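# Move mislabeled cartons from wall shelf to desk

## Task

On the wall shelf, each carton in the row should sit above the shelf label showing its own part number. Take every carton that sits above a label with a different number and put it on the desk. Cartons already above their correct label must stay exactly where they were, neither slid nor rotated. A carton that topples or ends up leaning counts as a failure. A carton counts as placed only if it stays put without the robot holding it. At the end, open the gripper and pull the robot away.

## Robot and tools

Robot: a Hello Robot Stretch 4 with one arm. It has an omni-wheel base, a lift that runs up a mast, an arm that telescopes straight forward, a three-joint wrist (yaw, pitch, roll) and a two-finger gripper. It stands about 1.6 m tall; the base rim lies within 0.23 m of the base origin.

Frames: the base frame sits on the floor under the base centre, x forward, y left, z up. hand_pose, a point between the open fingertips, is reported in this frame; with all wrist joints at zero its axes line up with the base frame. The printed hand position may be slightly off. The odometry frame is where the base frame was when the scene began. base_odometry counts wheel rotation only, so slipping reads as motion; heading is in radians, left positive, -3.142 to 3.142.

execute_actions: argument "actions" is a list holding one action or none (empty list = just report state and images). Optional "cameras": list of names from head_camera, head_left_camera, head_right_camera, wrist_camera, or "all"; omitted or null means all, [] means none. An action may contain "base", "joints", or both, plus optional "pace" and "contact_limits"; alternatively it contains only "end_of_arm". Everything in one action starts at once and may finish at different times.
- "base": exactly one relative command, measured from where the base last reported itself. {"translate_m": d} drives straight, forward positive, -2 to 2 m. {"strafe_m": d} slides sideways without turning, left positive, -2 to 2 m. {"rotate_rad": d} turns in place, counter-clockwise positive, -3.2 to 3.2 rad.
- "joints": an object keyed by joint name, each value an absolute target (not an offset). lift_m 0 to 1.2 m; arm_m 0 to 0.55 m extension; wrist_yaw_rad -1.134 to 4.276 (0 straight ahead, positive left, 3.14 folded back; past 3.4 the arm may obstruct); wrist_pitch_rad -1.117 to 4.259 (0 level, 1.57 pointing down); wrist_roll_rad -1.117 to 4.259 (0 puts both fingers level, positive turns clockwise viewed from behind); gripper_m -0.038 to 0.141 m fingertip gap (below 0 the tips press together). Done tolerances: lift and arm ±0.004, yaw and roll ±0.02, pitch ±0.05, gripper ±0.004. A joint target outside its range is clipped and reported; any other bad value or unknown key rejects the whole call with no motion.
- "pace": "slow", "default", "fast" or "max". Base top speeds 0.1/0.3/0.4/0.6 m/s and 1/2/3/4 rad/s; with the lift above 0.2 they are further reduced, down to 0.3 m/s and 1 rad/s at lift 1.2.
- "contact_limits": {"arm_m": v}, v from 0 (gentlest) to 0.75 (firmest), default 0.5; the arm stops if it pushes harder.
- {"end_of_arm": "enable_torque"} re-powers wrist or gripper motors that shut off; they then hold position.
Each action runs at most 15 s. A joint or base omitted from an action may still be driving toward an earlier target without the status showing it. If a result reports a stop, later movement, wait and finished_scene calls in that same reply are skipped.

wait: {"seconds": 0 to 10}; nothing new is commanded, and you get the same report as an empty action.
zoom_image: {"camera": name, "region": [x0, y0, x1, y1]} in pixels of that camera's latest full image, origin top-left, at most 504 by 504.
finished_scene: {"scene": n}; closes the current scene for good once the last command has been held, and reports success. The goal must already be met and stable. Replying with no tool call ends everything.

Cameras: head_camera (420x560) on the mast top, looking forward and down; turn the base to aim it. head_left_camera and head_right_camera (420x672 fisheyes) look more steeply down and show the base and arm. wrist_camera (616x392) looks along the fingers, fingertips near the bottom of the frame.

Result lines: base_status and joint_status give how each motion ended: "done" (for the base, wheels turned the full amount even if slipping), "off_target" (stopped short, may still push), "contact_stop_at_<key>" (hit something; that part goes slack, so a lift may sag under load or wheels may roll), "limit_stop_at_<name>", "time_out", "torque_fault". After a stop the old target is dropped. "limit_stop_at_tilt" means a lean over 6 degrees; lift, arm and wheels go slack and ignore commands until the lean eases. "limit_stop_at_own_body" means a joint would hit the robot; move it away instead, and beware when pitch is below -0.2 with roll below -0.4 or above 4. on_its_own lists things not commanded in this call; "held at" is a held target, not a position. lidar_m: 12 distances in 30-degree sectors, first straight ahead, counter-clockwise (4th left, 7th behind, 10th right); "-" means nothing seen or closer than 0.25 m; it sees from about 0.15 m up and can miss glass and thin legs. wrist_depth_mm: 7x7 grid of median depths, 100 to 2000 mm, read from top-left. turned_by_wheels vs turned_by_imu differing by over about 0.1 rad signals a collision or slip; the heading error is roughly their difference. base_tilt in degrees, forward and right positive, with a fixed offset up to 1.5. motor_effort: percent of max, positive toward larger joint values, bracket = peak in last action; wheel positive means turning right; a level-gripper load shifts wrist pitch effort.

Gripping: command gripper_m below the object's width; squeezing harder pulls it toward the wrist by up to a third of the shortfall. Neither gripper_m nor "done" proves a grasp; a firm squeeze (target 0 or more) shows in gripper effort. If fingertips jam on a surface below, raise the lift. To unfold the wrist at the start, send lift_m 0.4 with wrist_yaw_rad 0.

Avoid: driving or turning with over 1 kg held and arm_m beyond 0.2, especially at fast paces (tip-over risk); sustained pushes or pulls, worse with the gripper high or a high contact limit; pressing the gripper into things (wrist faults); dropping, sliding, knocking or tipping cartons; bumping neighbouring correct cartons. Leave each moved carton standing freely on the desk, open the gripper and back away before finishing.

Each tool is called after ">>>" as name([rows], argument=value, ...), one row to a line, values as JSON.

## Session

>>> execute_actions(actions=[])

Scene clock: 0.00 s.
base_odometry: x=+0.000 y=+0.000 heading=+0.000 (m, m, rad; odometry frame)
turned_by_wheels: +0.000 (rad since the last result)
turned_by_imu: +0.000 (rad since the last result)
base_tilt: forward=+0.3 right=-0.4 (deg)
lidar_m: 2.57 2.06 1.98 2.04 1.26 1.21 1.30 1.40 1.33 1.39 2.53 2.46
base_status: not commanded
joint_positions: lift_m=+0.194 arm_m=+0.002 wrist_yaw_rad=+3.209 wrist_pitch_rad=+0.000 wrist_roll_rad=+0.005 gripper_m=+0.057
joint_status: not commanded
motor_effort: lift_m=+19 arm_m=-1 wrist_yaw_rad=-1 wrist_pitch_rad=-7 wrist_roll_rad=-1 gripper_m=-2 wheel_0=+0 wheel_1=+0 wheel_2=+0 (%)
hand_pose: x=-0.1205 y=+0.0677 z=+0.3724 quat_wxyz=(-0.034, +0.000, +0.003, +0.999) (m; base frame)
wrist_depth_mm: - 132 131 - - 1921 1661 / - - 131 - - 1863 1281 / - 107 132 - - 1808 1661 / - 126 150 - - 1921 1708 / 190 1921 - - - 1921 1708 / 208 1464 194 1366 194 1308 1255 / 206 878 946 117 931 820 878
pictures: head_camera, head_left_camera, head_right_camera, wrist_camera
Images, in order (width x height): head_camera 420x560, head_left_camera 420x672, head_right_camera 420x672, wrist_camera 616x392.

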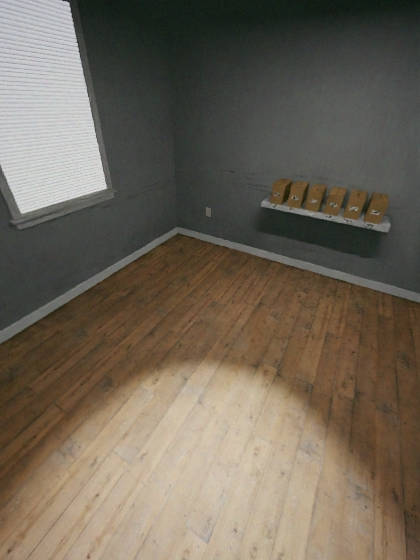

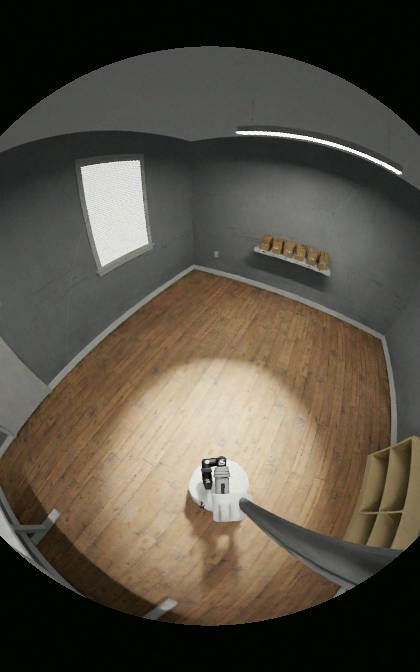

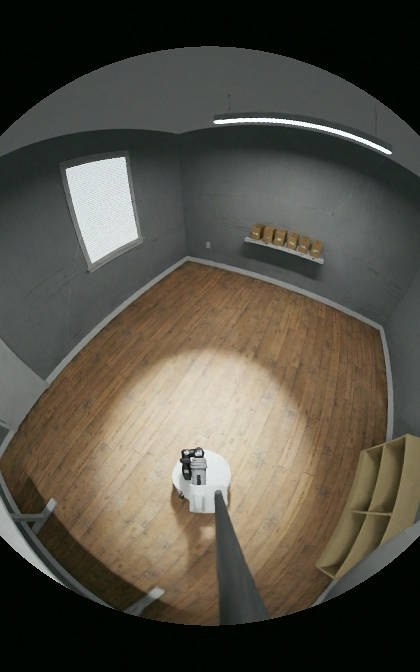

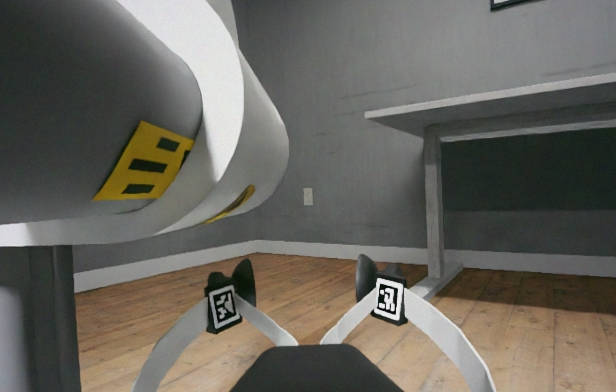

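>>> execute_actions([
  {"base":{"rotate_rad":-0.52},"joints":{"lift_m":0.62,"wrist_yaw_rad":0,"gripper_m":0.122}},
], cameras=["head_camera","head_left_camera"])

Scene clock: 7.80 s.
base_odometry: x=+0.000 y=+0.000 heading=-0.520 (m, m, rad; odometry frame)
turned_by_wheels: -0.520 (rad since the last result)
turned_by_imu: -0.514 (rad since the last result)
base_tilt: forward=+0.4 right=-0.4 (deg)
lidar_m: 2.47 2.57 2.08 1.99 2.04 1.26 1.22 1.27 1.40 1.34 1.39 2.52
base_status: done
joint_positions: lift_m=+0.620 arm_m=+0.002 wrist_yaw_rad=+0.001 wrist_pitch_rad=+0.000 wrist_roll_rad=+0.005 gripper_m=+0.122
joint_status: all done
motor_effort: lift_m=+21(20) arm_m=-1(1) wrist_yaw_rad=-2(8) wrist_pitch_rad=-7(7) wrist_roll_rad=-1(0) gripper_m=+0(3) wheel_0=+0(6) wheel_1=+0(5) wheel_2=-1(10) (%)
hand_pose: x=+0.4618 y=-0.0873 z=+0.7980 quat_wxyz=(+1.000, +0.003, +0.000, +0.000) (m; base frame)
wrist_depth_mm: - - - - - - - / - - - - - - - / - - - - - - - / - - - - - - - / - - - - - - - / - - - - - - - / 1921 1863 1808 119 1808 1708 1756
pictures: head_camera, head_left_camera
Images, in order (width x height): head_camera 420x560, head_left_camera 420x672.

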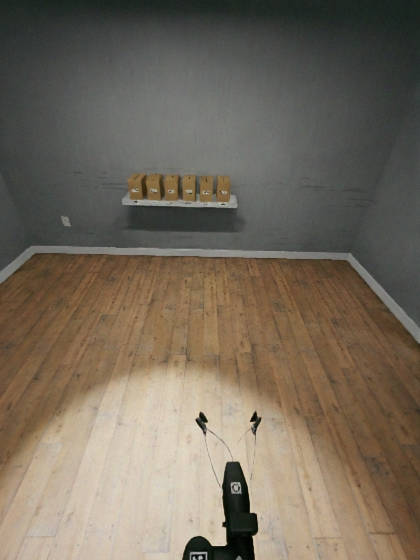

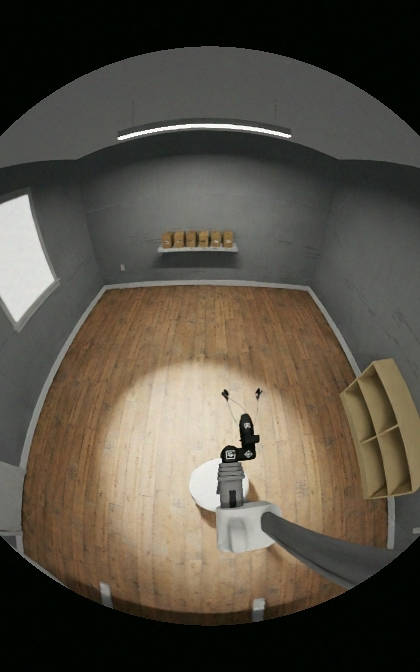

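>>> execute_actions([
  {"base":{"rotate_rad":-0.03}},
], cameras=[])

>>> execute_actions([
  {"base":{"translate_m":1.45},"pace":"fast"},
], cameras=[])

>>> execute_actions([
  {"base":{"strafe_m":0.3}},
], cameras=["head_camera","wrist_camera"])

Scene clock: 12.60 s.
base_odometry: x=+0.000 y=+0.000 heading=-0.550 (m, m, rad; odometry frame)
turned_by_wheels: -0.030 (rad since the last result)
turned_by_imu: -0.029 (rad since the last result)
base_tilt: forward=+0.4 right=-0.4 (deg)
lidar_m: 2.46 2.54 2.09 1.99 2.07 1.26 1.21 1.26 1.39 1.34 1.38 2.46
base_status: done
joint_positions: lift_m=+0.620 arm_m=+0.002 wrist_yaw_rad=+0.000 wrist_pitch_rad=+0.000 wrist_roll_rad=+0.005 gripper_m=+0.122
joint_status: not commanded
motor_effort: lift_m=+21(21) arm_m=-1(1) wrist_yaw_rad=-3(3) wrist_pitch_rad=-7(6) wrist_roll_rad=-1(0) gripper_m=+1(1) wheel_0=+2(3) wheel_1=+2(5) wheel_2=+1(3) (%)
hand_pose: x=+0.4617 y=-0.0873 z=+0.7980 quat_wxyz=(+1.000, +0.003, +0.000, +0.000) (m; base frame)
wrist_depth_mm: - - - - - - - / - - - - - - - / - - - - - - - / - - - - - - - / - - - - - - - / - - - - - - - / 1921 1863 1863 119 1863 1708 1756
pictures: none
No camera images: the call's "cameras" was empty. Leave "cameras" out to get every camera's image.

Scene clock: 17.53 s.
base_odometry: x=+1.237 y=-0.757 heading=-0.550 (m, m, rad; odometry frame)
turned_by_wheels: +0.000 (rad since the last result)
turned_by_imu: -0.001 (rad since the last result)
base_tilt: forward=+0.4 right=-0.4 (deg)
lidar_m: 1.01 1.08 1.80 1.98 2.06 2.82 3.54 1.98 1.49 1.72 1.79 1.33
base_status: done
joint_positions: lift_m=+0.620 arm_m=+0.002 wrist_yaw_rad=+0.000 wrist_pitch_rad=+0.000 wrist_roll_rad=+0.005 gripper_m=+0.122
joint_status: not commanded
motor_effort: lift_m=+21(21) arm_m=-1(1) wrist_yaw_rad=-2(2) wrist_pitch_rad=-7(6) wrist_roll_rad=-1(1) gripper_m=+0(0) wheel_0=-1(6) wheel_1=+0(5) wheel_2=+0(12) (%)
hand_pose: x=+0.4617 y=-0.0874 z=+0.7981 quat_wxyz=(+1.000, +0.003, +0.000, +0.000) (m; base frame)
wrist_depth_mm: 1042 1042 1060 1060 1060 1078 1078 / 1042 1042 1060 1078 1078 1078 1078 / 1042 1060 1060 1060 1060 1098 1098 / 788 798 809 809 1078 1078 1078 / 798 798 809 820 1078 1098 1098 / 1042 1060 1060 1078 1078 1078 1098 / 1060 1060 1060 119 1060 1078 1098
pictures: none
No camera images: the call's "cameras" was empty. Leave "cameras" out to get every camera's image.

Scene clock: 19.87 s.
base_odometry: x=+1.393 y=-0.501 heading=-0.550 (m, m, rad; odometry frame)
turned_by_wheels: +0.000 (rad since the last result)
turned_by_imu: +0.000 (rad since the last result)
base_tilt: forward=+0.4 right=-0.4 (deg)
lidar_m: 1.01 1.05 1.78 1.67 1.75 2.42 3.06 2.40 1.78 1.99 1.87 1.06
base_status: done
joint_positions: lift_m=+0.620 arm_m=+0.002 wrist_yaw_rad=+0.000 wrist_pitch_rad=+0.000 wrist_roll_rad=+0.005 gripper_m=+0.122
joint_status: not commanded
motor_effort: lift_m=+20(20) arm_m=-1(1) wrist_yaw_rad=-1(1) wrist_pitch_rad=-6(7) wrist_roll_rad=+0(0) gripper_m=+0(0) wheel_0=+2(6) wheel_1=-1(11) wheel_2=+0(3) (%)
hand_pose: x=+0.4617 y=-0.0874 z=+0.7982 quat_wxyz=(+1.000, +0.003, +0.000, +0.000) (m; base frame)
wrist_depth_mm: 1042 1042 1060 1060 1060 1078 1078 / 1025 1042 1042 1060 1042 1078 1078 / 1042 1042 1042 1060 1060 1078 1078 / 1042 798 798 809 820 820 1078 / 1042 788 798 809 809 820 1098 / 1042 1042 1060 1078 1060 1078 1078 / 1042 1042 1060 119 1098 1098 1098
pictures: head_camera, wrist_camera
Images, in order (width x height): head_camera 420x560, wrist_camera 616x392.

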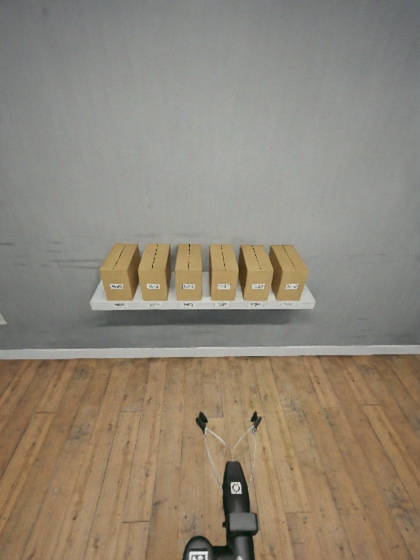

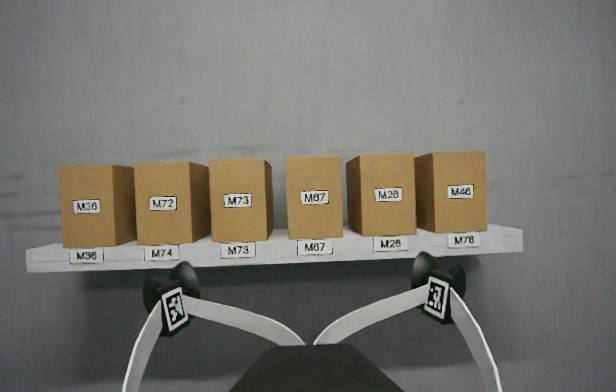

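>>> zoom_image(camera="wrist_camera", region=[50,150,290,280])

>>> zoom_image(camera="wrist_camera", region=[270,140,510,270])

Region (50, 150, 290, 280) of wrist_camera's 616x392 image, scaled by 2.100; it fills the top 273 rows of this view, and the rest is white.

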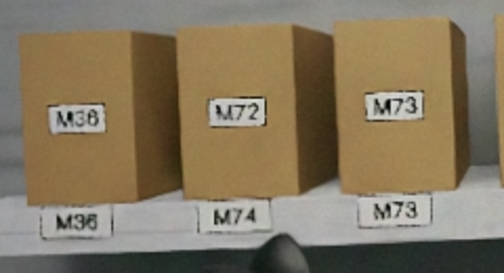

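Region (270, 140, 510, 270) of wrist_camera's 616x392 image, scaled by 2.100; it fills the top 273 rows of this view, and the rest is white.

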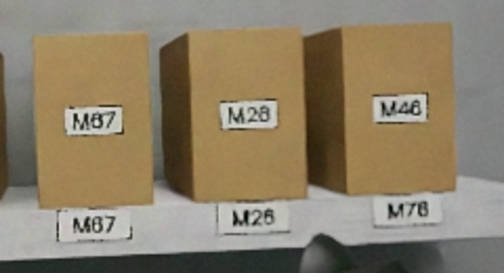

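>>> execute_actions([
  {"base":{"translate_m":0.21},"joints":{"lift_m":0.66}},
], cameras=["head_camera","wrist_camera"])

Scene clock: 31.10 s.
base_odometry: x=+1.572 y=-0.611 heading=-0.549 (m, m, rad; odometry frame)
turned_by_wheels: +0.000 (rad since the last result)
turned_by_imu: +0.000 (rad since the last result)
base_tilt: forward=+0.4 right=-0.5 (deg)
lidar_m: 0.80 0.85 1.51 1.69 1.74 2.44 3.75 2.40 1.89 2.01 1.55 0.83
base_status: done
joint_positions: lift_m=+0.660 arm_m=+0.002 wrist_yaw_rad=+0.000 wrist_pitch_rad=+0.000 wrist_roll_rad=+0.005 gripper_m=+0.122
joint_status: all done
motor_effort: lift_m=+21(21) arm_m=-1(1) wrist_yaw_rad=-1(2) wrist_pitch_rad=-7(7) wrist_roll_rad=-1(1) gripper_m=+2(0) wheel_0=+1(6) wheel_1=+1(5) wheel_2=+1(10) (%)
hand_pose: x=+0.4617 y=-0.0874 z=+0.8381 quat_wxyz=(+1.000, +0.003, +0.000, +0.000) (m; base frame)
wrist_depth_mm: 831 831 842 854 854 854 854 / 831 842 842 842 842 866 866 / 831 842 842 842 854 854 866 / 585 585 591 597 597 609 866 / 585 591 591 597 603 609 609 / 585 580 585 597 597 603 866 / 854 842 854 119 866 866 891
pictures: head_camera, wrist_camera
Images, in order (width x height): head_camera 420x560, wrist_camera 616x392.

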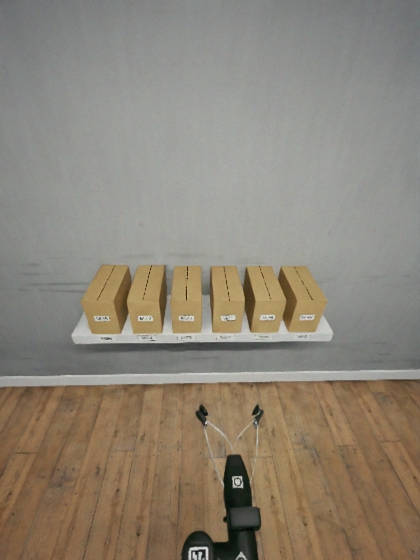

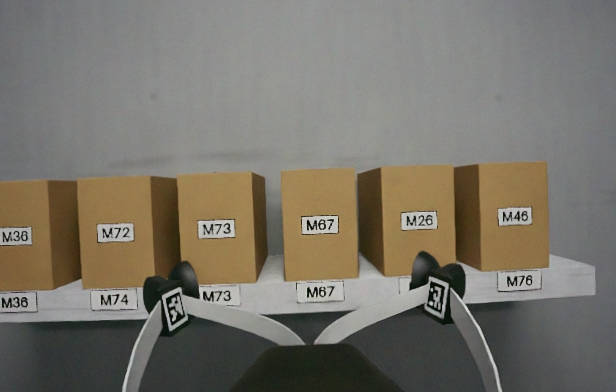

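>>> zoom_image(camera="wrist_camera", region=[0,200,200,320])

>>> execute_actions([
  {"base":{"strafe_m":-0.33}},
], cameras=["head_camera","wrist_camera"])

Region (0, 200, 200, 320) of wrist_camera's 616x392 image, scaled by 2.520; it fills the top 302 rows of this view, and the rest is white.

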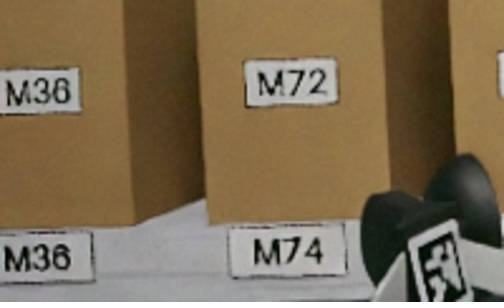

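Scene clock: 36.10 s.
base_odometry: x=+1.400 y=-0.893 heading=-0.549 (m, m, rad; odometry frame)
turned_by_wheels: +0.000 (rad since the last result)
turned_by_imu: +0.001 (rad since the last result)
base_tilt: forward=+0.4 right=-0.4 (deg)
lidar_m: 0.80 0.83 1.14 2.02 2.08 2.88 3.76 1.86 1.60 1.68 1.56 0.87
base_status: done
joint_positions: lift_m=+0.660 arm_m=+0.002 wrist_yaw_rad=+0.000 wrist_pitch_rad=+0.000 wrist_roll_rad=+0.005 gripper_m=+0.122
joint_status: not commanded
motor_effort: lift_m=+20(21) arm_m=-1(1) wrist_yaw_rad=-2(1) wrist_pitch_rad=-7(7) wrist_roll_rad=-1(1) gripper_m=+0(1) wheel_0=+0(8) wheel_1=+1(9) wheel_2=+0(0) (%)
hand_pose: x=+0.4617 y=-0.0874 z=+0.8381 quat_wxyz=(+1.000, +0.003, +0.000, +0.000) (m; base frame)
wrist_depth_mm: 831 831 842 854 854 854 866 / 831 842 842 842 866 866 866 / 842 842 854 854 854 878 866 / 591 591 591 597 854 866 878 / 591 591 597 603 866 866 866 / 585 585 591 591 597 866 878 / 842 842 854 119 866 866 878
pictures: head_camera, wrist_camera
Images, in order (width x height): head_camera 420x560, wrist_camera 616x392.

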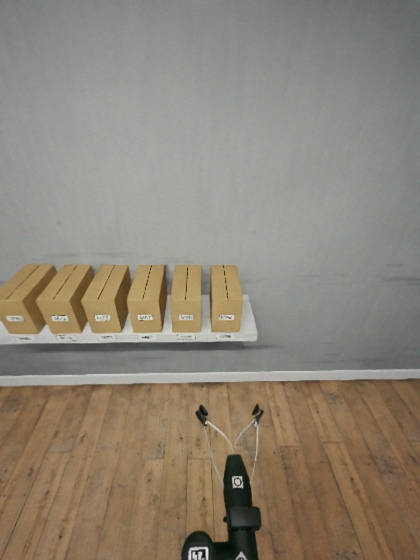

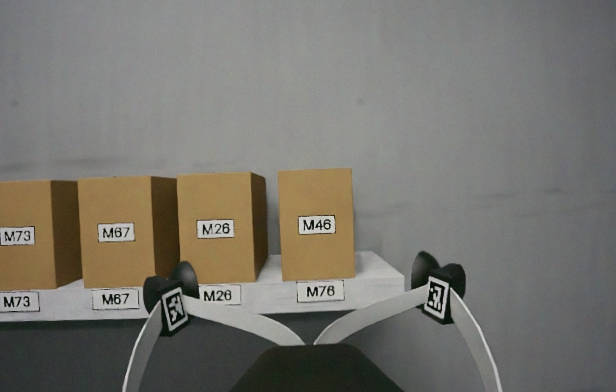

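>>> execute_actions([
  {"base":{"strafe_m":-0.02},"joints":{"lift_m":0.672,"arm_m":0.3}},
], cameras=["head_camera","wrist_camera"])

Scene clock: 41.80 s.
base_odometry: x=+1.390 y=-0.910 heading=-0.549 (m, m, rad; odometry frame)
turned_by_wheels: +0.000 (rad since the last result)
turned_by_imu: +0.001 (rad since the last result)
base_tilt: forward=+0.4 right=-0.4 (deg)
lidar_m: 0.79 0.82 1.14 2.03 2.14 2.91 3.74 1.88 1.57 1.64 1.56 0.84
base_status: done
joint_positions: lift_m=+0.672 arm_m=+0.299 wrist_yaw_rad=+0.000 wrist_pitch_rad=+0.000 wrist_roll_rad=+0.005 gripper_m=+0.122
joint_status: all done
motor_effort: lift_m=+21(23) arm_m=+6(6) wrist_yaw_rad=-1(1) wrist_pitch_rad=-7(7) wrist_roll_rad=+0(0) gripper_m=+1(1) wheel_0=+1(5) wheel_1=+0(10) wheel_2=+0(1) (%)
hand_pose: x=+0.7584 y=-0.0874 z=+0.8501 quat_wxyz=(+1.000, +0.003, +0.000, +0.000) (m; base frame)
wrist_depth_mm: 544 544 554 554 554 559 564 / 544 544 549 554 554 559 559 / 544 549 549 554 554 564 564 / 294 296 310 300 564 559 569 / 296 297 307 300 559 564 569 / 297 297 301 301 303 569 574 / 297 297 314 119 322 338 569
pictures: head_camera, wrist_camera
Images, in order (width x height): head_camera 420x560, wrist_camera 616x392.

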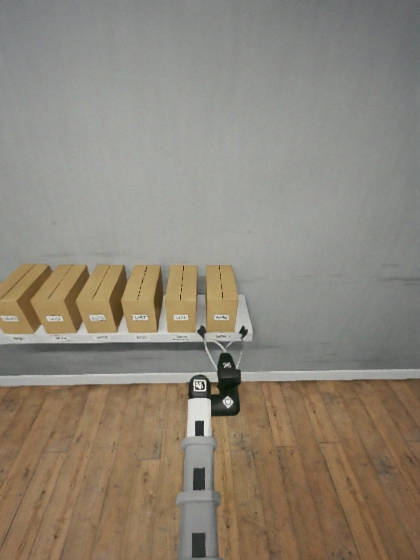

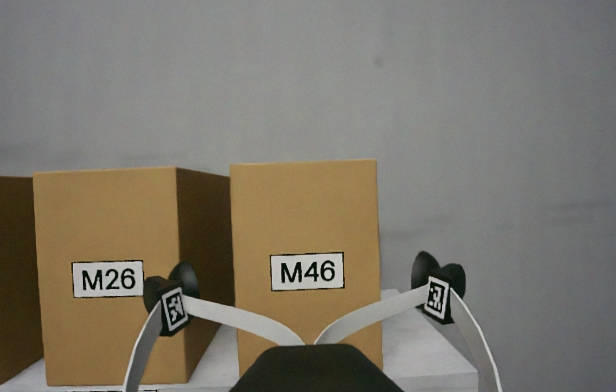

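>>> execute_actions([
  {"joints":{"arm_m":0.38},"pace":"slow","contact_limits":{"arm_m":0.15}},
], cameras=["wrist_camera"])

Scene clock: 46.97 s.
base_odometry: x=+1.390 y=-0.910 heading=-0.549 (m, m, rad; odometry frame)
turned_by_wheels: +0.000 (rad since the last result)
turned_by_imu: +0.001 (rad since the last result)
base_tilt: forward=+0.4 right=-0.5 (deg)
lidar_m: 0.80 0.85 1.16 2.02 2.14 2.90 3.76 1.89 1.58 1.66 1.55 0.86
base_status: not commanded
joint_positions: lift_m=+0.672 arm_m=+0.379 wrist_yaw_rad=+0.000 wrist_pitch_rad=+0.000 wrist_roll_rad=+0.005 gripper_m=+0.122
joint_status: all done
motor_effort: lift_m=+21(21) arm_m=+6(5) wrist_yaw_rad=-1(1) wrist_pitch_rad=-7(7) wrist_roll_rad=-1(1) gripper_m=+0(0) wheel_0=+1(1) wheel_1=+0(0) wheel_2=+0(0) (%)
contact_limits: arm_m 0.15
hand_pose: x=+0.8384 y=-0.0874 z=+0.8501 quat_wxyz=(+1.000, +0.003, +0.000, +0.000) (m; base frame)
wrist_depth_mm: 462 466 469 469 477 477 480 / 462 466 469 473 477 480 484 / 466 466 469 473 477 480 484 / 215 218 219 220 221 484 484 / 216 217 220 220 221 480 488 / 216 217 220 220 221 484 488 / 216 217 254 119 223 338 488
pictures: wrist_camera
Images, in order (width x height): wrist_camera 616x392.

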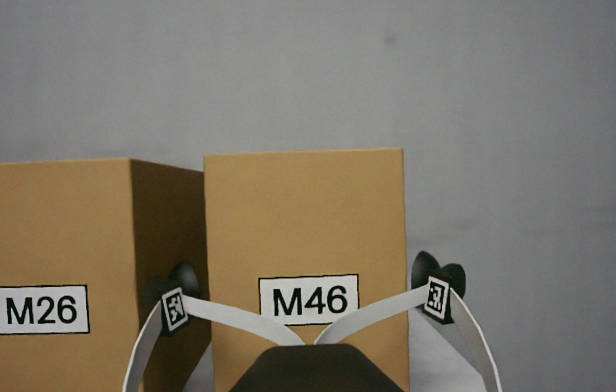

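>>> execute_actions([
  {"base":{"strafe_m":-0.005},"pace":"slow"},
], cameras=[])

>>> execute_actions([
  {"joints":{"arm_m":0.408},"pace":"slow","contact_limits":{"arm_m":0.15}},
], cameras=["wrist_camera"])

Scene clock: 50.37 s.
base_odometry: x=+1.387 y=-0.914 heading=-0.549 (m, m, rad; odometry frame)
turned_by_wheels: +0.000 (rad since the last result)
turned_by_imu: +0.000 (rad since the last result)
base_tilt: forward=+0.4 right=-0.4 (deg)
lidar_m: 0.78 0.83 1.17 2.03 2.13 2.92 3.75 1.89 1.57 1.65 1.53 1.11
base_status: done
joint_positions: lift_m=+0.672 arm_m=+0.379 wrist_yaw_rad=+0.000 wrist_pitch_rad=+0.000 wrist_roll_rad=+0.005 gripper_m=+0.122
joint_status: not commanded
motor_effort: lift_m=+21(21) arm_m=+6(6) wrist_yaw_rad=+0(0) wrist_pitch_rad=-6(7) wrist_roll_rad=-1(0) gripper_m=+2(1) wheel_0=+1(4) wheel_1=-1(2) wheel_2=+0(1) (%)
hand_pose: x=+0.8384 y=-0.0874 z=+0.8501 quat_wxyz=(+1.000, +0.003, +0.000, +0.000) (m; base frame)
wrist_depth_mm: 459 466 469 473 473 480 484 / 462 466 473 473 477 480 480 / 466 466 469 469 477 480 484 / 216 228 220 220 221 480 484 / 216 224 220 220 220 484 488 / 216 217 219 220 221 484 488 / 217 218 221 119 283 340 488
pictures: none
No camera images: the call's "cameras" was empty. Leave "cameras" out to get every camera's image.

Scene clock: 51.70 s.
base_odometry: x=+1.387 y=-0.914 heading=-0.549 (m, m, rad; odometry frame)
turned_by_wheels: +0.000 (rad since the last result)
turned_by_imu: +0.000 (rad since the last result)
base_tilt: forward=+0.4 right=-0.4 (deg)
lidar_m: 0.79 0.82 1.16 2.03 2.13 2.92 3.74 1.88 1.57 1.65 1.56 1.11
base_status: not commanded
joint_positions: lift_m=+0.672 arm_m=+0.407 wrist_yaw_rad=+0.000 wrist_pitch_rad=+0.000 wrist_roll_rad=+0.005 gripper_m=+0.122
joint_status: all done
motor_effort: lift_m=+21(21) arm_m=+6(7) wrist_yaw_rad=-1(2) wrist_pitch_rad=-6(6) wrist_roll_rad=+0(1) gripper_m=+1(1) wheel_0=+1(1) wheel_1=+0(1) wheel_2=+0(0) (%)
contact_limits: arm_m 0.15
hand_pose: x=+0.8664 y=-0.0874 z=+0.8501 quat_wxyz=(+1.000, +0.003, +0.000, +0.000) (m; base frame)
wrist_depth_mm: 436 436 439 442 445 449 452 / 436 439 439 445 449 452 455 / 436 442 442 442 449 452 459 / 187 228 195 196 197 455 455 / 188 224 196 197 197 452 455 / 189 192 196 196 198 455 462 / 189 202 196 119 198 340 459
pictures: wrist_camera
Images, in order (width x height): wrist_camera 616x392.

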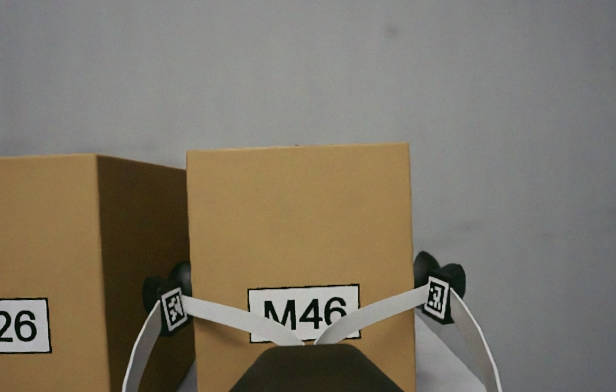

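>>> execute_actions([
  {"joints":{"gripper_m":0.04}},
], cameras=[])

>>> execute_actions([
  {"joints":{"lift_m":0.718},"pace":"slow"},
], cameras=["wrist_camera","head_camera"])

Scene clock: 55.63 s.
base_odometry: x=+1.387 y=-0.914 heading=-0.549 (m, m, rad; odometry frame)
turned_by_wheels: +0.000 (rad since the last result)
turned_by_imu: +0.000 (rad since the last result)
base_tilt: forward=+0.4 right=-0.4 (deg)
lidar_m: 0.78 0.85 1.16 2.05 2.12 2.92 3.76 1.89 1.60 1.66 1.54 1.12
base_status: not commanded
joint_positions: lift_m=+0.672 arm_m=+0.407 wrist_yaw_rad=+0.000 wrist_pitch_rad=+0.000 wrist_roll_rad=+0.005 gripper_m=+0.041
joint_status: all done
motor_effort: lift_m=+21(21) arm_m=+6(6) wrist_yaw_rad=-1(0) wrist_pitch_rad=-6(6) wrist_roll_rad=-1(0) gripper_m=-31(33) wheel_0=+1(1) wheel_1=+0(1) wheel_2=+0(0) (%)
hand_pose: x=+0.8664 y=-0.0874 z=+0.8501 quat_wxyz=(+1.000, +0.003, +0.000, +0.000) (m; base frame)
wrist_depth_mm: 436 439 439 442 445 449 449 / 436 439 442 442 449 449 455 / 433 439 442 173 173 449 455 / 188 228 172 172 173 455 455 / 188 225 172 173 174 452 455 / 189 176 173 173 174 175 462 / 189 216 173 139 174 455 459
pictures: none
No camera images: the call's "cameras" was empty. Leave "cameras" out to get every camera's image.

Scene clock: 56.87 s.
base_odometry: x=+1.387 y=-0.914 heading=-0.549 (m, m, rad; odometry frame)
turned_by_wheels: +0.000 (rad since the last result)
turned_by_imu: +0.000 (rad since the last result)
base_tilt: forward=+0.4 right=-0.4 (deg)
lidar_m: 0.78 0.83 1.17 2.04 2.15 2.91 3.77 1.89 1.56 1.65 1.56 1.11
base_status: not commanded
joint_positions: lift_m=+0.718 arm_m=+0.407 wrist_yaw_rad=+0.000 wrist_pitch_rad=+0.001 wrist_roll_rad=+0.005 gripper_m=+0.041
joint_status: all done
motor_effort: lift_m=+21(20) arm_m=+6(6) wrist_yaw_rad=-1(1) wrist_pitch_rad=-11(10) wrist_roll_rad=-1(1) gripper_m=-32(33) wheel_0=+1(1) wheel_1=+0(0) wheel_2=+0(0) (%)
hand_pose: x=+0.8664 y=-0.0874 z=+0.8956 quat_wxyz=(+1.000, +0.003, +0.001, +0.000) (m; base frame)
wrist_depth_mm: 433 439 442 445 445 452 452 / 433 436 439 445 449 452 452 / 436 442 442 174 175 455 455 / 439 439 174 174 175 452 459 / 188 237 173 173 174 455 455 / 189 177 173 173 174 175 459 / 189 215 172 139 174 459 459
pictures: head_camera, wrist_camera
Images, in order (width x height): head_camera 420x560, wrist_camera 616x392.

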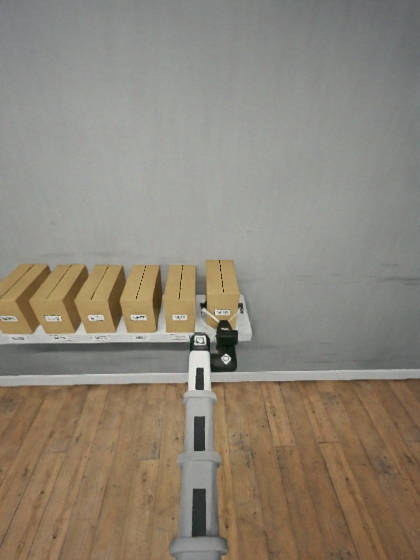

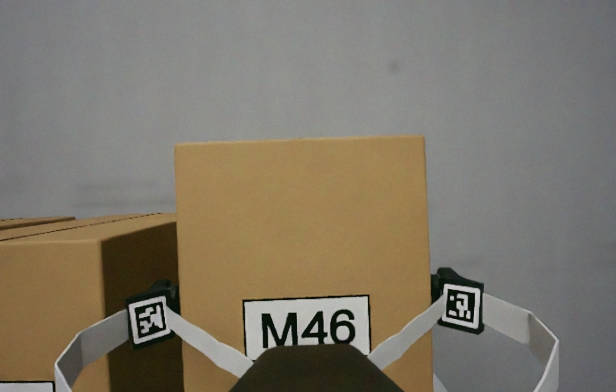

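>>> execute_actions([
  {"joints":{"arm_m":0.01}},
], cameras=[])

>>> execute_actions([
  {"base":{"rotate_rad":-3.17},"joints":{"lift_m":0.76}},
], cameras=["head_camera","head_left_camera"])

Scene clock: 62.53 s.
base_odometry: x=+1.387 y=-0.914 heading=-0.549 (m, m, rad; odometry frame)
turned_by_wheels: +0.000 (rad since the last result)
turned_by_imu: +0.001 (rad since the last result)
base_tilt: forward=+0.4 right=-0.4 (deg)
lidar_m: 0.41 0.85 1.16 2.01 2.12 2.92 3.76 1.88 1.59 1.65 1.54 0.43
base_status: not commanded
joint_positions: lift_m=+0.718 arm_m=+0.011 wrist_yaw_rad=+0.000 wrist_pitch_rad=+0.002 wrist_roll_rad=+0.005 gripper_m=+0.041
joint_status: all done
motor_effort: lift_m=+21(22) arm_m=-6(5) wrist_yaw_rad=+0(1) wrist_pitch_rad=-11(12) wrist_roll_rad=-1(1) gripper_m=-32(32) wheel_0=+1(1) wheel_1=+0(0) wheel_2=+0(0) (%)
hand_pose: x=+0.4704 y=-0.0874 z=+0.8955 quat_wxyz=(+1.000, +0.003, +0.001, +0.000) (m; base frame)
wrist_depth_mm: 820 820 831 842 842 854 854 / 820 831 842 842 842 854 854 / 820 831 831 175 175 854 854 / 820 831 173 174 174 866 866 / 580 580 173 173 174 854 866 / 585 177 173 173 174 175 866 / 580 842 172 139 174 878 878
pictures: none
No camera images: the call's "cameras" was empty. Leave "cameras" out to get every camera's image.

Scene clock: 65.40 s.
base_odometry: x=+1.387 y=-0.914 heading=+2.564 (m, m, rad; odometry frame)
turned_by_wheels: -3.170 (rad since the last result)
turned_by_imu: -3.140 (rad since the last result)
base_tilt: forward=+0.4 right=-0.4 (deg)
lidar_m: 0.41 1.92 1.58 1.66 1.60 1.11 0.80 0.84 1.12 2.03 2.07 0.42
base_status: done
joint_positions: lift_m=+0.760 arm_m=+0.011 wrist_yaw_rad=+0.000 wrist_pitch_rad=+0.002 wrist_roll_rad=+0.005 gripper_m=+0.041
joint_status: all done
motor_effort: lift_m=+21(20) arm_m=-6(6) wrist_yaw_rad=-1(1) wrist_pitch_rad=-12(12) wrist_roll_rad=-1(0) gripper_m=-32(31) wheel_0=+1(6) wheel_1=+0(9) wheel_2=+2(10) (%)
hand_pose: x=+0.4704 y=-0.0874 z=+0.9375 quat_wxyz=(+1.000, +0.003, +0.001, +0.000) (m; base frame)
wrist_depth_mm: - - - - - - - / - - - - - - - / - - - 174 175 - - / - - 173 174 175 - - / - - 173 173 174 - - / - 176 173 173 174 174 - / - - 172 139 174 1983 1921
pictures: head_camera, head_left_camera
Images, in order (width x height): head_camera 420x560, head_left_camera 420x672.

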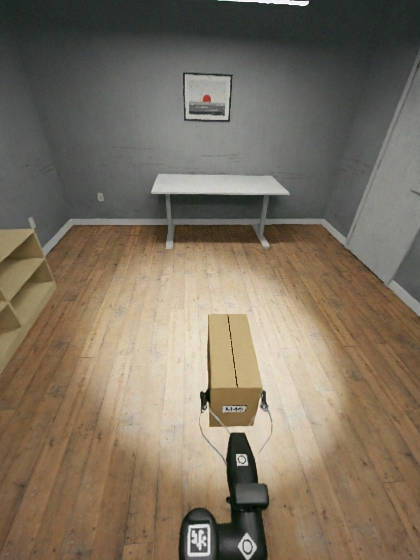

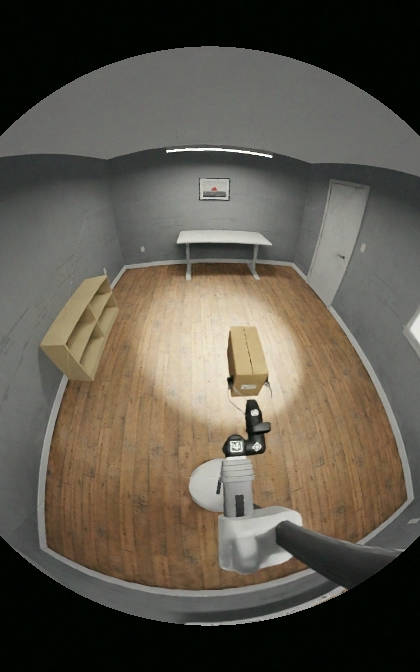

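>>> execute_actions([
  {"base":{"translate_m":1.95},"pace":"fast"},
], cameras=["head_camera"])

Scene clock: 74.23 s.
base_odometry: x=-0.247 y=+0.151 heading=+2.564 (m, m, rad; odometry frame)
turned_by_wheels: +0.000 (rad since the last result)
turned_by_imu: -0.001 (rad since the last result)
base_tilt: forward=+0.5 right=-0.4 (deg)
lidar_m: 0.40 0.96 1.86 1.37 1.42 2.41 3.02 2.99 2.09 1.94 1.38 0.43
base_status: done
joint_positions: lift_m=+0.760 arm_m=+0.011 wrist_yaw_rad=+0.000 wrist_pitch_rad=+0.002 wrist_roll_rad=+0.005 gripper_m=+0.041
joint_status: not commanded
motor_effort: lift_m=+21(21) arm_m=-6(6) wrist_yaw_rad=-1(1) wrist_pitch_rad=-12(11) wrist_roll_rad=+0(1) gripper_m=-33(31) wheel_0=-1(6) wheel_1=+0(6) wheel_2=+1(16) (%)
hand_pose: x=+0.4704 y=-0.0874 z=+0.9375 quat_wxyz=(+1.000, +0.003, +0.001, +0.000) (m; base frame)
wrist_depth_mm: 1430 1464 1464 1464 1537 1576 1576 / 1430 1464 1499 1464 1537 1576 1576 / 1430 1464 1464 174 175 1537 1618 / 1464 1464 173 174 175 1576 1576 / 1430 1464 173 174 174 1464 1576 / 1464 177 172 174 174 176 831 / 683 1042 172 139 174 1576 1576
pictures: head_camera
Images, in order (width x height): head_camera 420x560.

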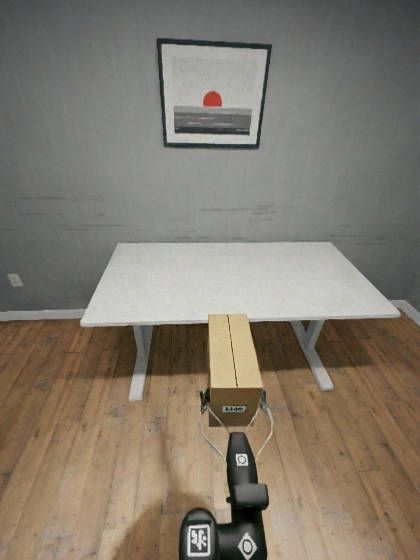

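>>> execute_actions([
  {"base":{"translate_m":0.23},"joints":{"arm_m":0.4}},
], cameras=[])

>>> execute_actions([
  {"joints":{"lift_m":0.69}},
], cameras=["head_camera","wrist_camera"])

Scene clock: 78.93 s.
base_odometry: x=-0.440 y=+0.276 heading=+2.564 (m, m, rad; odometry frame)
turned_by_wheels: +0.000 (rad since the last result)
turned_by_imu: +0.000 (rad since the last result)
base_tilt: forward=+0.4 right=-0.4 (deg)
lidar_m: 0.69 0.72 1.88 1.38 1.46 2.42 3.28 2.92 2.06 1.90 1.01 0.73
base_status: done
joint_positions: lift_m=+0.760 arm_m=+0.399 wrist_yaw_rad=+0.000 wrist_pitch_rad=+0.001 wrist_roll_rad=+0.005 gripper_m=+0.041
joint_status: all done
motor_effort: lift_m=+21(21) arm_m=+6(6) wrist_yaw_rad=-1(0) wrist_pitch_rad=-11(11) wrist_roll_rad=-1(0) gripper_m=-30(32) wheel_0=-1(4) wheel_1=+1(6) wheel_2=+0(12) (%)
hand_pose: x=+0.8584 y=-0.0874 z=+0.9376 quat_wxyz=(+1.000, +0.003, +0.001, +0.000) (m; base frame)
wrist_depth_mm: 842 842 842 866 891 917 917 / 842 866 866 878 891 917 917 / 842 866 866 175 175 917 931 / 842 854 173 174 175 904 931 / 854 866 173 174 175 931 931 / 842 176 173 173 174 175 750 / 564 544 172 139 174 539 517
pictures: none
No camera images: the call's "cameras" was empty. Leave "cameras" out to get every camera's image.

Scene clock: 80.20 s.
base_odometry: x=-0.440 y=+0.276 heading=+2.564 (m, m, rad; odometry frame)
turned_by_wheels: +0.000 (rad since the last result)
turned_by_imu: +0.000 (rad since the last result)
base_tilt: forward=+0.4 right=-0.4 (deg)
lidar_m: 0.70 0.72 1.88 1.39 1.44 2.40 3.26 2.94 2.08 1.91 1.03 0.72
base_status: not commanded
joint_positions: lift_m=+0.690 arm_m=+0.399 wrist_yaw_rad=+0.000 wrist_pitch_rad=+0.001 wrist_roll_rad=+0.005 gripper_m=+0.041
joint_status: all done
motor_effort: lift_m=+17(18) arm_m=+6(6) wrist_yaw_rad=-1(1) wrist_pitch_rad=-11(11) wrist_roll_rad=-1(1) gripper_m=-31(33) wheel_0=-1(1) wheel_1=+1(1) wheel_2=+0(0) (%)
hand_pose: x=+0.8584 y=-0.0874 z=+0.8680 quat_wxyz=(+1.000, +0.003, +0.001, +0.000) (m; base frame)
wrist_depth_mm: 842 854 866 878 891 904 917 / 842 866 866 878 904 917 917 / 842 854 866 175 175 917 931 / 842 866 173 174 175 917 931 / 854 866 173 174 174 917 931 / 661 176 173 173 174 175 559 / 418 402 172 139 174 399 389
pictures: head_camera, wrist_camera
Images, in order (width x height): head_camera 420x560, wrist_camera 616x392.

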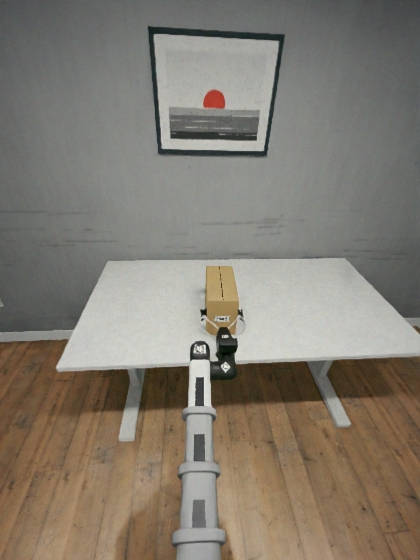

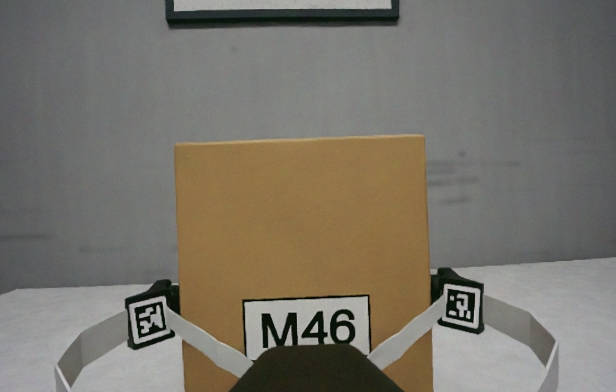

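>>> execute_actions([
  {"joints":{"lift_m":0.655}},
], cameras=[])

>>> execute_actions([
  {"joints":{"lift_m":0.643},"pace":"slow"},
], cameras=[])

Scene clock: 83.97 s.
base_odometry: x=-0.440 y=+0.276 heading=+2.564 (m, m, rad; odometry frame)
turned_by_wheels: +0.000 (rad since the last result)
turned_by_imu: +0.000 (rad since the last result)
base_tilt: forward=+0.5 right=-0.4 (deg)
lidar_m: 0.68 0.72 1.85 1.38 1.42 2.39 3.27 2.95 2.07 1.89 1.03 0.74
base_status: not commanded
joint_positions: lift_m=+0.655 arm_m=+0.399 wrist_yaw_rad=+0.000 wrist_pitch_rad=+0.001 wrist_roll_rad=+0.005 gripper_m=+0.041
joint_status: all done
motor_effort: lift_m=+17(13) arm_m=+6(6) wrist_yaw_rad=-2(1) wrist_pitch_rad=-11(11) wrist_roll_rad=-1(1) gripper_m=-32(31) wheel_0=-1(1) wheel_1=+1(1) wheel_2=+0(1) (%)
hand_pose: x=+0.8584 y=-0.0874 z=+0.8330 quat_wxyz=(+1.000, +0.003, +0.001, +0.000) (m; base frame)
wrist_depth_mm: 842 854 866 866 904 904 917 / 842 866 878 891 891 917 917 / 842 854 866 174 175 904 931 / 854 866 173 174 175 917 931 / 842 866 173 174 174 866 831 / 544 177 173 173 174 174 462 / 345 334 172 139 174 329 317
pictures: none
No camera images: the call's "cameras" was empty. Leave "cameras" out to get every camera's image.

Scene clock: 84.73 s.
base_odometry: x=-0.440 y=+0.276 heading=+2.564 (m, m, rad; odometry frame)
turned_by_wheels: +0.000 (rad since the last result)
turned_by_imu: +0.000 (rad since the last result)
base_tilt: forward=+0.3 right=-0.4 (deg)
lidar_m: 0.69 0.71 1.88 1.38 1.45 2.41 3.25 2.97 2.07 1.91 1.05 0.72
base_status: not commanded
joint_positions: lift_m=+0.643 arm_m=+0.399 wrist_yaw_rad=+0.000 wrist_pitch_rad=-0.003 wrist_roll_rad=+0.005 gripper_m=+0.041
joint_status: all done
motor_effort: lift_m=+15(16) arm_m=+6(6) wrist_yaw_rad=-1(2) wrist_pitch_rad=+1(11) wrist_roll_rad=-1(0) gripper_m=-31(31) wheel_0=-1(1) wheel_1=+1(1) wheel_2=+0(0) (%)
hand_pose: x=+0.8584 y=-0.0874 z=+0.8223 quat_wxyz=(+1.000, +0.003, -0.001, +0.000) (m; base frame)
wrist_depth_mm: 854 854 878 878 904 931 931 / 854 854 878 878 891 917 917 / 842 854 866 173 173 917 931 / 842 866 172 173 173 931 931 / 854 866 172 173 174 854 809 / 521 177 172 173 174 173 442 / 327 317 173 139 175 314 301
pictures: none
No camera images: the call's "cameras" was empty. Leave "cameras" out to get every camera's image.

Touched down; releasing and retracting.

>>> execute_actions([
  {"joints":{"gripper_m":0.135,"lift_m":0.646}},
], cameras=[])

>>> execute_actions([
  {"joints":{"arm_m":0.01}},
], cameras=["head_camera"])

>>> execute_actions([
  {"base":{"rotate_rad":3.17},"joints":{"lift_m":0.672,"gripper_m":0.12}},
], cameras=[])

>>> execute_actions([
  {"base":{"translate_m":2.0},"pace":"fast"},
], cameras=[])

>>> execute_actions([
  {"base":{"strafe_m":0.6}},
], cameras=["head_camera","wrist_camera"])

Scene clock: 90.53 s.
base_odometry: x=-0.440 y=+0.276 heading=+2.564 (m, m, rad; odometry frame)
turned_by_wheels: +0.000 (rad since the last result)
turned_by_imu: +0.001 (rad since the last result)
base_tilt: forward=+0.4 right=-0.4 (deg)
lidar_m: 0.69 0.71 1.88 1.39 1.43 2.41 3.27 2.93 2.09 1.90 1.04 0.74
base_status: not commanded
joint_positions: lift_m=+0.646 arm_m=+0.399 wrist_yaw_rad=+0.000 wrist_pitch_rad=+0.000 wrist_roll_rad=+0.005 gripper_m=+0.135
joint_status: all done
motor_effort: lift_m=+21(22) arm_m=+6(6) wrist_yaw_rad=-1(1) wrist_pitch_rad=-7(7) wrist_roll_rad=-1(0) gripper_m=+2(32) wheel_0=-1(1) wheel_1=+1(1) wheel_2=+1(0) (%)
hand_pose: x=+0.8584 y=-0.0874 z=+0.8240 quat_wxyz=(+1.000, +0.003, +0.000, +0.000) (m; base frame)
wrist_depth_mm: 842 854 866 891 891 904 931 / 854 854 866 891 904 904 917 / 842 854 854 878 891 917 917 / 854 854 195 196 196 904 931 / 842 854 196 197 197 831 798 / 517 209 196 196 197 392 442 / 351 336 197 121 198 310 315
pictures: none
No camera images: the call's "cameras" was empty. Leave "cameras" out to get every camera's image.

Scene clock: 92.80 s.
base_odometry: x=-0.440 y=+0.276 heading=+2.564 (m, m, rad; odometry frame)
turned_by_wheels: +0.000 (rad since the last result)
turned_by_imu: +0.000 (rad since the last result)
base_tilt: forward=+0.4 right=-0.4 (deg)
lidar_m: 0.67 0.71 1.87 1.38 1.44 2.40 3.26 2.96 2.06 1.91 1.05 0.74
base_status: not commanded
joint_positions: lift_m=+0.646 arm_m=+0.011 wrist_yaw_rad=+0.000 wrist_pitch_rad=+0.000 wrist_roll_rad=+0.005 gripper_m=+0.135
joint_status: all done
motor_effort: lift_m=+21(21) arm_m=-6(5) wrist_yaw_rad=-1(1) wrist_pitch_rad=-6(7) wrist_roll_rad=-1(1) gripper_m=+1(1) wheel_0=-1(1) wheel_1=+1(1) wheel_2=+0(0) (%)
hand_pose: x=+0.4704 y=-0.0874 z=+0.8240 quat_wxyz=(+1.000, +0.003, +0.000, +0.000) (m; base frame)
wrist_depth_mm: 1229 1229 1229 1255 1281 1336 1336 / 1229 1229 1255 1281 1308 1308 1336 / 1229 1255 1281 1281 1308 1336 1336 / 1205 1255 1281 585 1308 1308 1336 / 1229 1060 1008 591 904 842 809 / 525 209 462 496 477 484 544 / 1229 1255 1255 121 1308 1336 1336
pictures: head_camera
Images, in order (width x height): head_camera 420x560.

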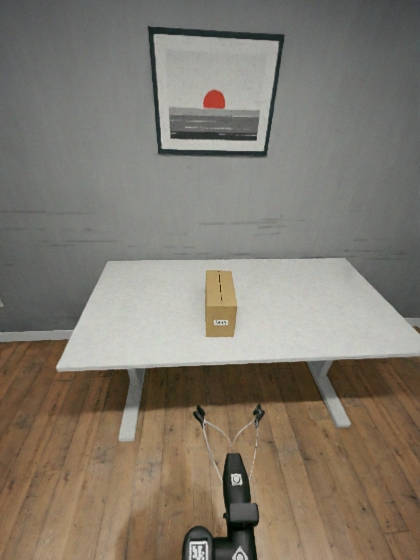

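Scene clock: 95.67 s.
base_odometry: x=-0.440 y=+0.276 heading=-0.549 (m, m, rad; odometry frame)
turned_by_wheels: +3.170 (rad since the last result)
turned_by_imu: +3.140 (rad since the last result)
base_tilt: forward=+0.3 right=-0.4 (deg)
lidar_m: 2.99 2.81 2.05 1.91 1.01 0.72 0.69 0.73 1.86 1.38 1.44 2.50
base_status: done
joint_positions: lift_m=+0.672 arm_m=+0.011 wrist_yaw_rad=+0.000 wrist_pitch_rad=+0.000 wrist_roll_rad=+0.005 gripper_m=+0.120
joint_status: all done
motor_effort: lift_m=+21(22) arm_m=-6(6) wrist_yaw_rad=-1(1) wrist_pitch_rad=-7(7) wrist_roll_rad=-1(1) gripper_m=+0(1) wheel_0=+1(5) wheel_1=+0(6) wheel_2=-1(14) (%)
hand_pose: x=+0.4704 y=-0.0874 z=+0.8500 quat_wxyz=(+1.000, +0.003, +0.000, +0.000) (m; base frame)
wrist_depth_mm: - - - - - - - / - - - - - - - / - - - - - - - / - - - - - - - / - - - - - - - / - - - - - - - / - 1983 1983 119 1983 1808 1863
pictures: none
No camera images: the call's "cameras" was empty. Leave "cameras" out to get every camera's image.

Scene clock: 102.07 s.
base_odometry: x=+1.266 y=-0.768 heading=-0.549 (m, m, rad; odometry frame)
turned_by_wheels: +0.000 (rad since the last result)
turned_by_imu: -0.002 (rad since the last result)
base_tilt: forward=+0.4 right=-0.5 (deg)
lidar_m: 0.99 1.01 1.76 1.95 2.01 2.76 3.54 2.02 1.55 1.73 1.81 1.04
base_status: done
joint_positions: lift_m=+0.672 arm_m=+0.011 wrist_yaw_rad=+0.000 wrist_pitch_rad=+0.000 wrist_roll_rad=+0.005 gripper_m=+0.120
joint_status: not commanded
motor_effort: lift_m=+21(21) arm_m=-6(6) wrist_yaw_rad=+0(1) wrist_pitch_rad=-7(7) wrist_roll_rad=-1(1) gripper_m=+0(0) wheel_0=+0(6) wheel_1=-1(5) wheel_2=+1(10) (%)
hand_pose: x=+0.4704 y=-0.0874 z=+0.8501 quat_wxyz=(+1.000, +0.003, +0.000, +0.000) (m; base frame)
wrist_depth_mm: 991 1008 1025 1025 1025 1042 1042 / 1008 1008 1025 1025 1042 1042 1042 / 991 1008 1025 1025 1042 1042 1042 / 788 778 768 1025 1042 1042 1060 / 750 759 768 798 1042 1042 1060 / 1008 750 759 1025 768 1042 1060 / 1008 1008 1025 119 1042 1060 1060
pictures: none
No camera images: the call's "cameras" was empty. Leave "cameras" out to get every camera's image.

Scene clock: 105.40 s.
base_odometry: x=+1.580 y=-0.256 heading=-0.549 (m, m, rad; odometry frame)
turned_by_wheels: +0.000 (rad since the last result)
turned_by_imu: +0.001 (rad since the last result)
base_tilt: forward=+0.4 right=-0.4 (deg)
lidar_m: 0.96 1.27 1.47 1.34 1.43 1.98 3.57 2.88 2.10 2.34 1.80 1.04
base_status: done
joint_positions: lift_m=+0.672 arm_m=+0.011 wrist_yaw_rad=+0.000 wrist_pitch_rad=+0.000 wrist_roll_rad=+0.005 gripper_m=+0.120
joint_status: not commanded
motor_effort: lift_m=+20(20) arm_m=-6(6) wrist_yaw_rad=-1(1) wrist_pitch_rad=-7(7) wrist_roll_rad=+0(1) gripper_m=+1(0) wheel_0=+2(8) wheel_1=-2(13) wheel_2=+0(3) (%)
hand_pose: x=+0.4704 y=-0.0874 z=+0.8501 quat_wxyz=(+1.000, +0.003, +0.000, +0.000) (m; base frame)
wrist_depth_mm: 991 991 1008 1008 1025 1008 1042 / 991 991 991 1025 1025 1042 1042 / 991 991 1008 1025 1025 1025 1042 / 991 1008 759 768 778 768 917 / 991 991 759 759 768 768 778 / 991 1008 750 1008 768 1025 1060 / 991 1008 1025 119 1025 1025 1042
pictures: head_camera, wrist_camera
Images, in order (width x height): head_camera 420x560, wrist_camera 616x392.

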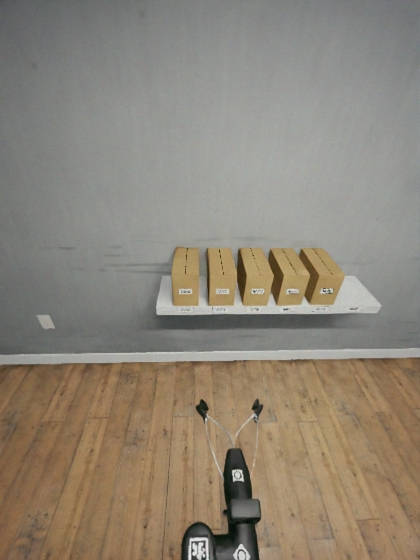

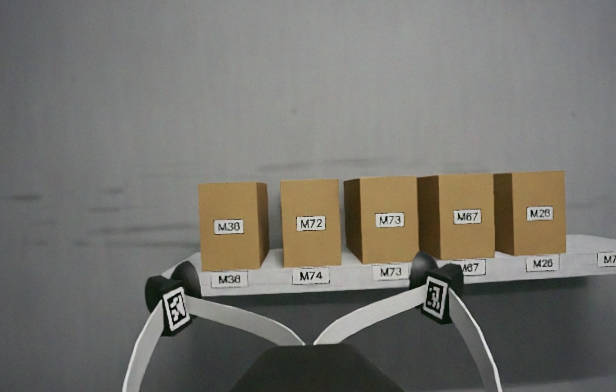

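>>> execute_actions([
  {"base":{"strafe_m":-0.012}},
], cameras=[])

>>> execute_actions([
  {"base":{"translate_m":0.17},"joints":{"arm_m":0.29}},
], cameras=["head_camera","wrist_camera"])

Scene clock: 108.13 s.
base_odometry: x=+1.573 y=-0.266 heading=-0.549 (m, m, rad; odometry frame)
turned_by_wheels: +0.000 (rad since the last result)
turned_by_imu: +0.000 (rad since the last result)
base_tilt: forward=+0.5 right=-0.4 (deg)
lidar_m: 0.97 1.29 1.46 1.35 1.42 1.97 3.56 2.86 2.08 2.32 1.81 1.02
base_status: done
joint_positions: lift_m=+0.672 arm_m=+0.011 wrist_yaw_rad=+0.000 wrist_pitch_rad=+0.000 wrist_roll_rad=+0.005 gripper_m=+0.120
joint_status: not commanded
motor_effort: lift_m=+20(20) arm_m=-5(6) wrist_yaw_rad=-1(1) wrist_pitch_rad=-7(7) wrist_roll_rad=-1(0) gripper_m=+1(0) wheel_0=+0(7) wheel_1=-1(7) wheel_2=+0(2) (%)
hand_pose: x=+0.4704 y=-0.0874 z=+0.8501 quat_wxyz=(+1.000, +0.003, +0.000, +0.000) (m; base frame)
wrist_depth_mm: 991 991 991 1025 1008 1042 1042 / 991 991 1008 1008 1025 1042 1042 / 991 1008 1008 1025 1008 1042 1025 / 991 991 759 759 759 768 904 / 991 991 759 768 759 778 778 / 991 1008 750 1008 759 1042 1042 / 991 991 1008 119 1042 1042 1060
pictures: none
No camera images: the call's "cameras" was empty. Leave "cameras" out to get every camera's image.

Scene clock: 110.10 s.
base_odometry: x=+1.718 y=-0.355 heading=-0.549 (m, m, rad; odometry frame)
turned_by_wheels: +0.000 (rad since the last result)
turned_by_imu: +0.000 (rad since the last result)
base_tilt: forward=+0.4 right=-0.4 (deg)
lidar_m: 0.79 1.10 1.47 1.36 1.41 2.00 3.76 2.82 2.17 2.32 1.18 0.86
base_status: done
joint_positions: lift_m=+0.672 arm_m=+0.289 wrist_yaw_rad=+0.000 wrist_pitch_rad=+0.000 wrist_roll_rad=+0.005 gripper_m=+0.120
joint_status: all done
motor_effort: lift_m=+20(20) arm_m=+6(5) wrist_yaw_rad=-1(0) wrist_pitch_rad=-6(7) wrist_roll_rad=-1(0) gripper_m=+0(1) wheel_0=+0(6) wheel_1=+1(9) wheel_2=+1(4) (%)
hand_pose: x=+0.7484 y=-0.0874 z=+0.8502 quat_wxyz=(+1.000, +0.003, +0.000, +0.000) (m; base frame)
wrist_depth_mm: 549 554 554 559 564 574 574 / 549 554 559 564 569 574 574 / 549 554 559 559 569 569 580 / 303 304 357 307 332 314 317 / 306 304 351 309 314 314 317 / 304 306 307 310 314 315 317 / 312 304 314 119 315 310 317
pictures: head_camera, wrist_camera
Images, in order (width x height): head_camera 420x560, wrist_camera 616x392.

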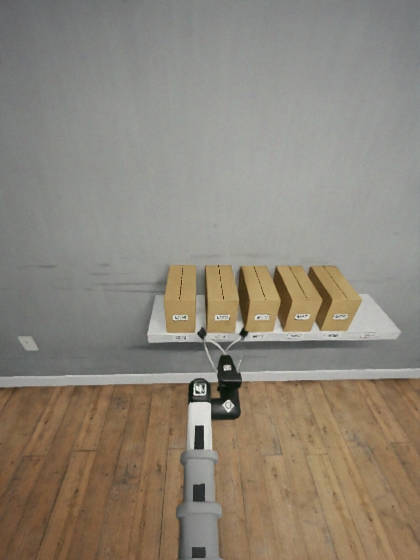

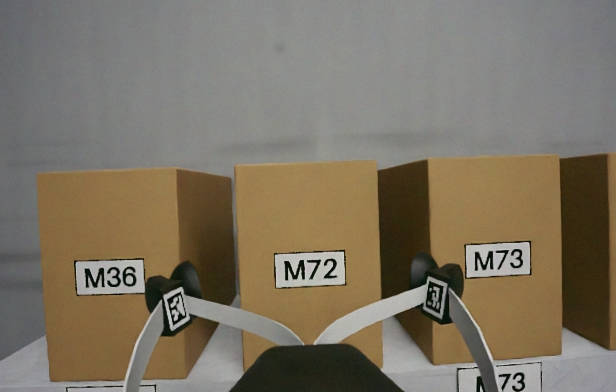

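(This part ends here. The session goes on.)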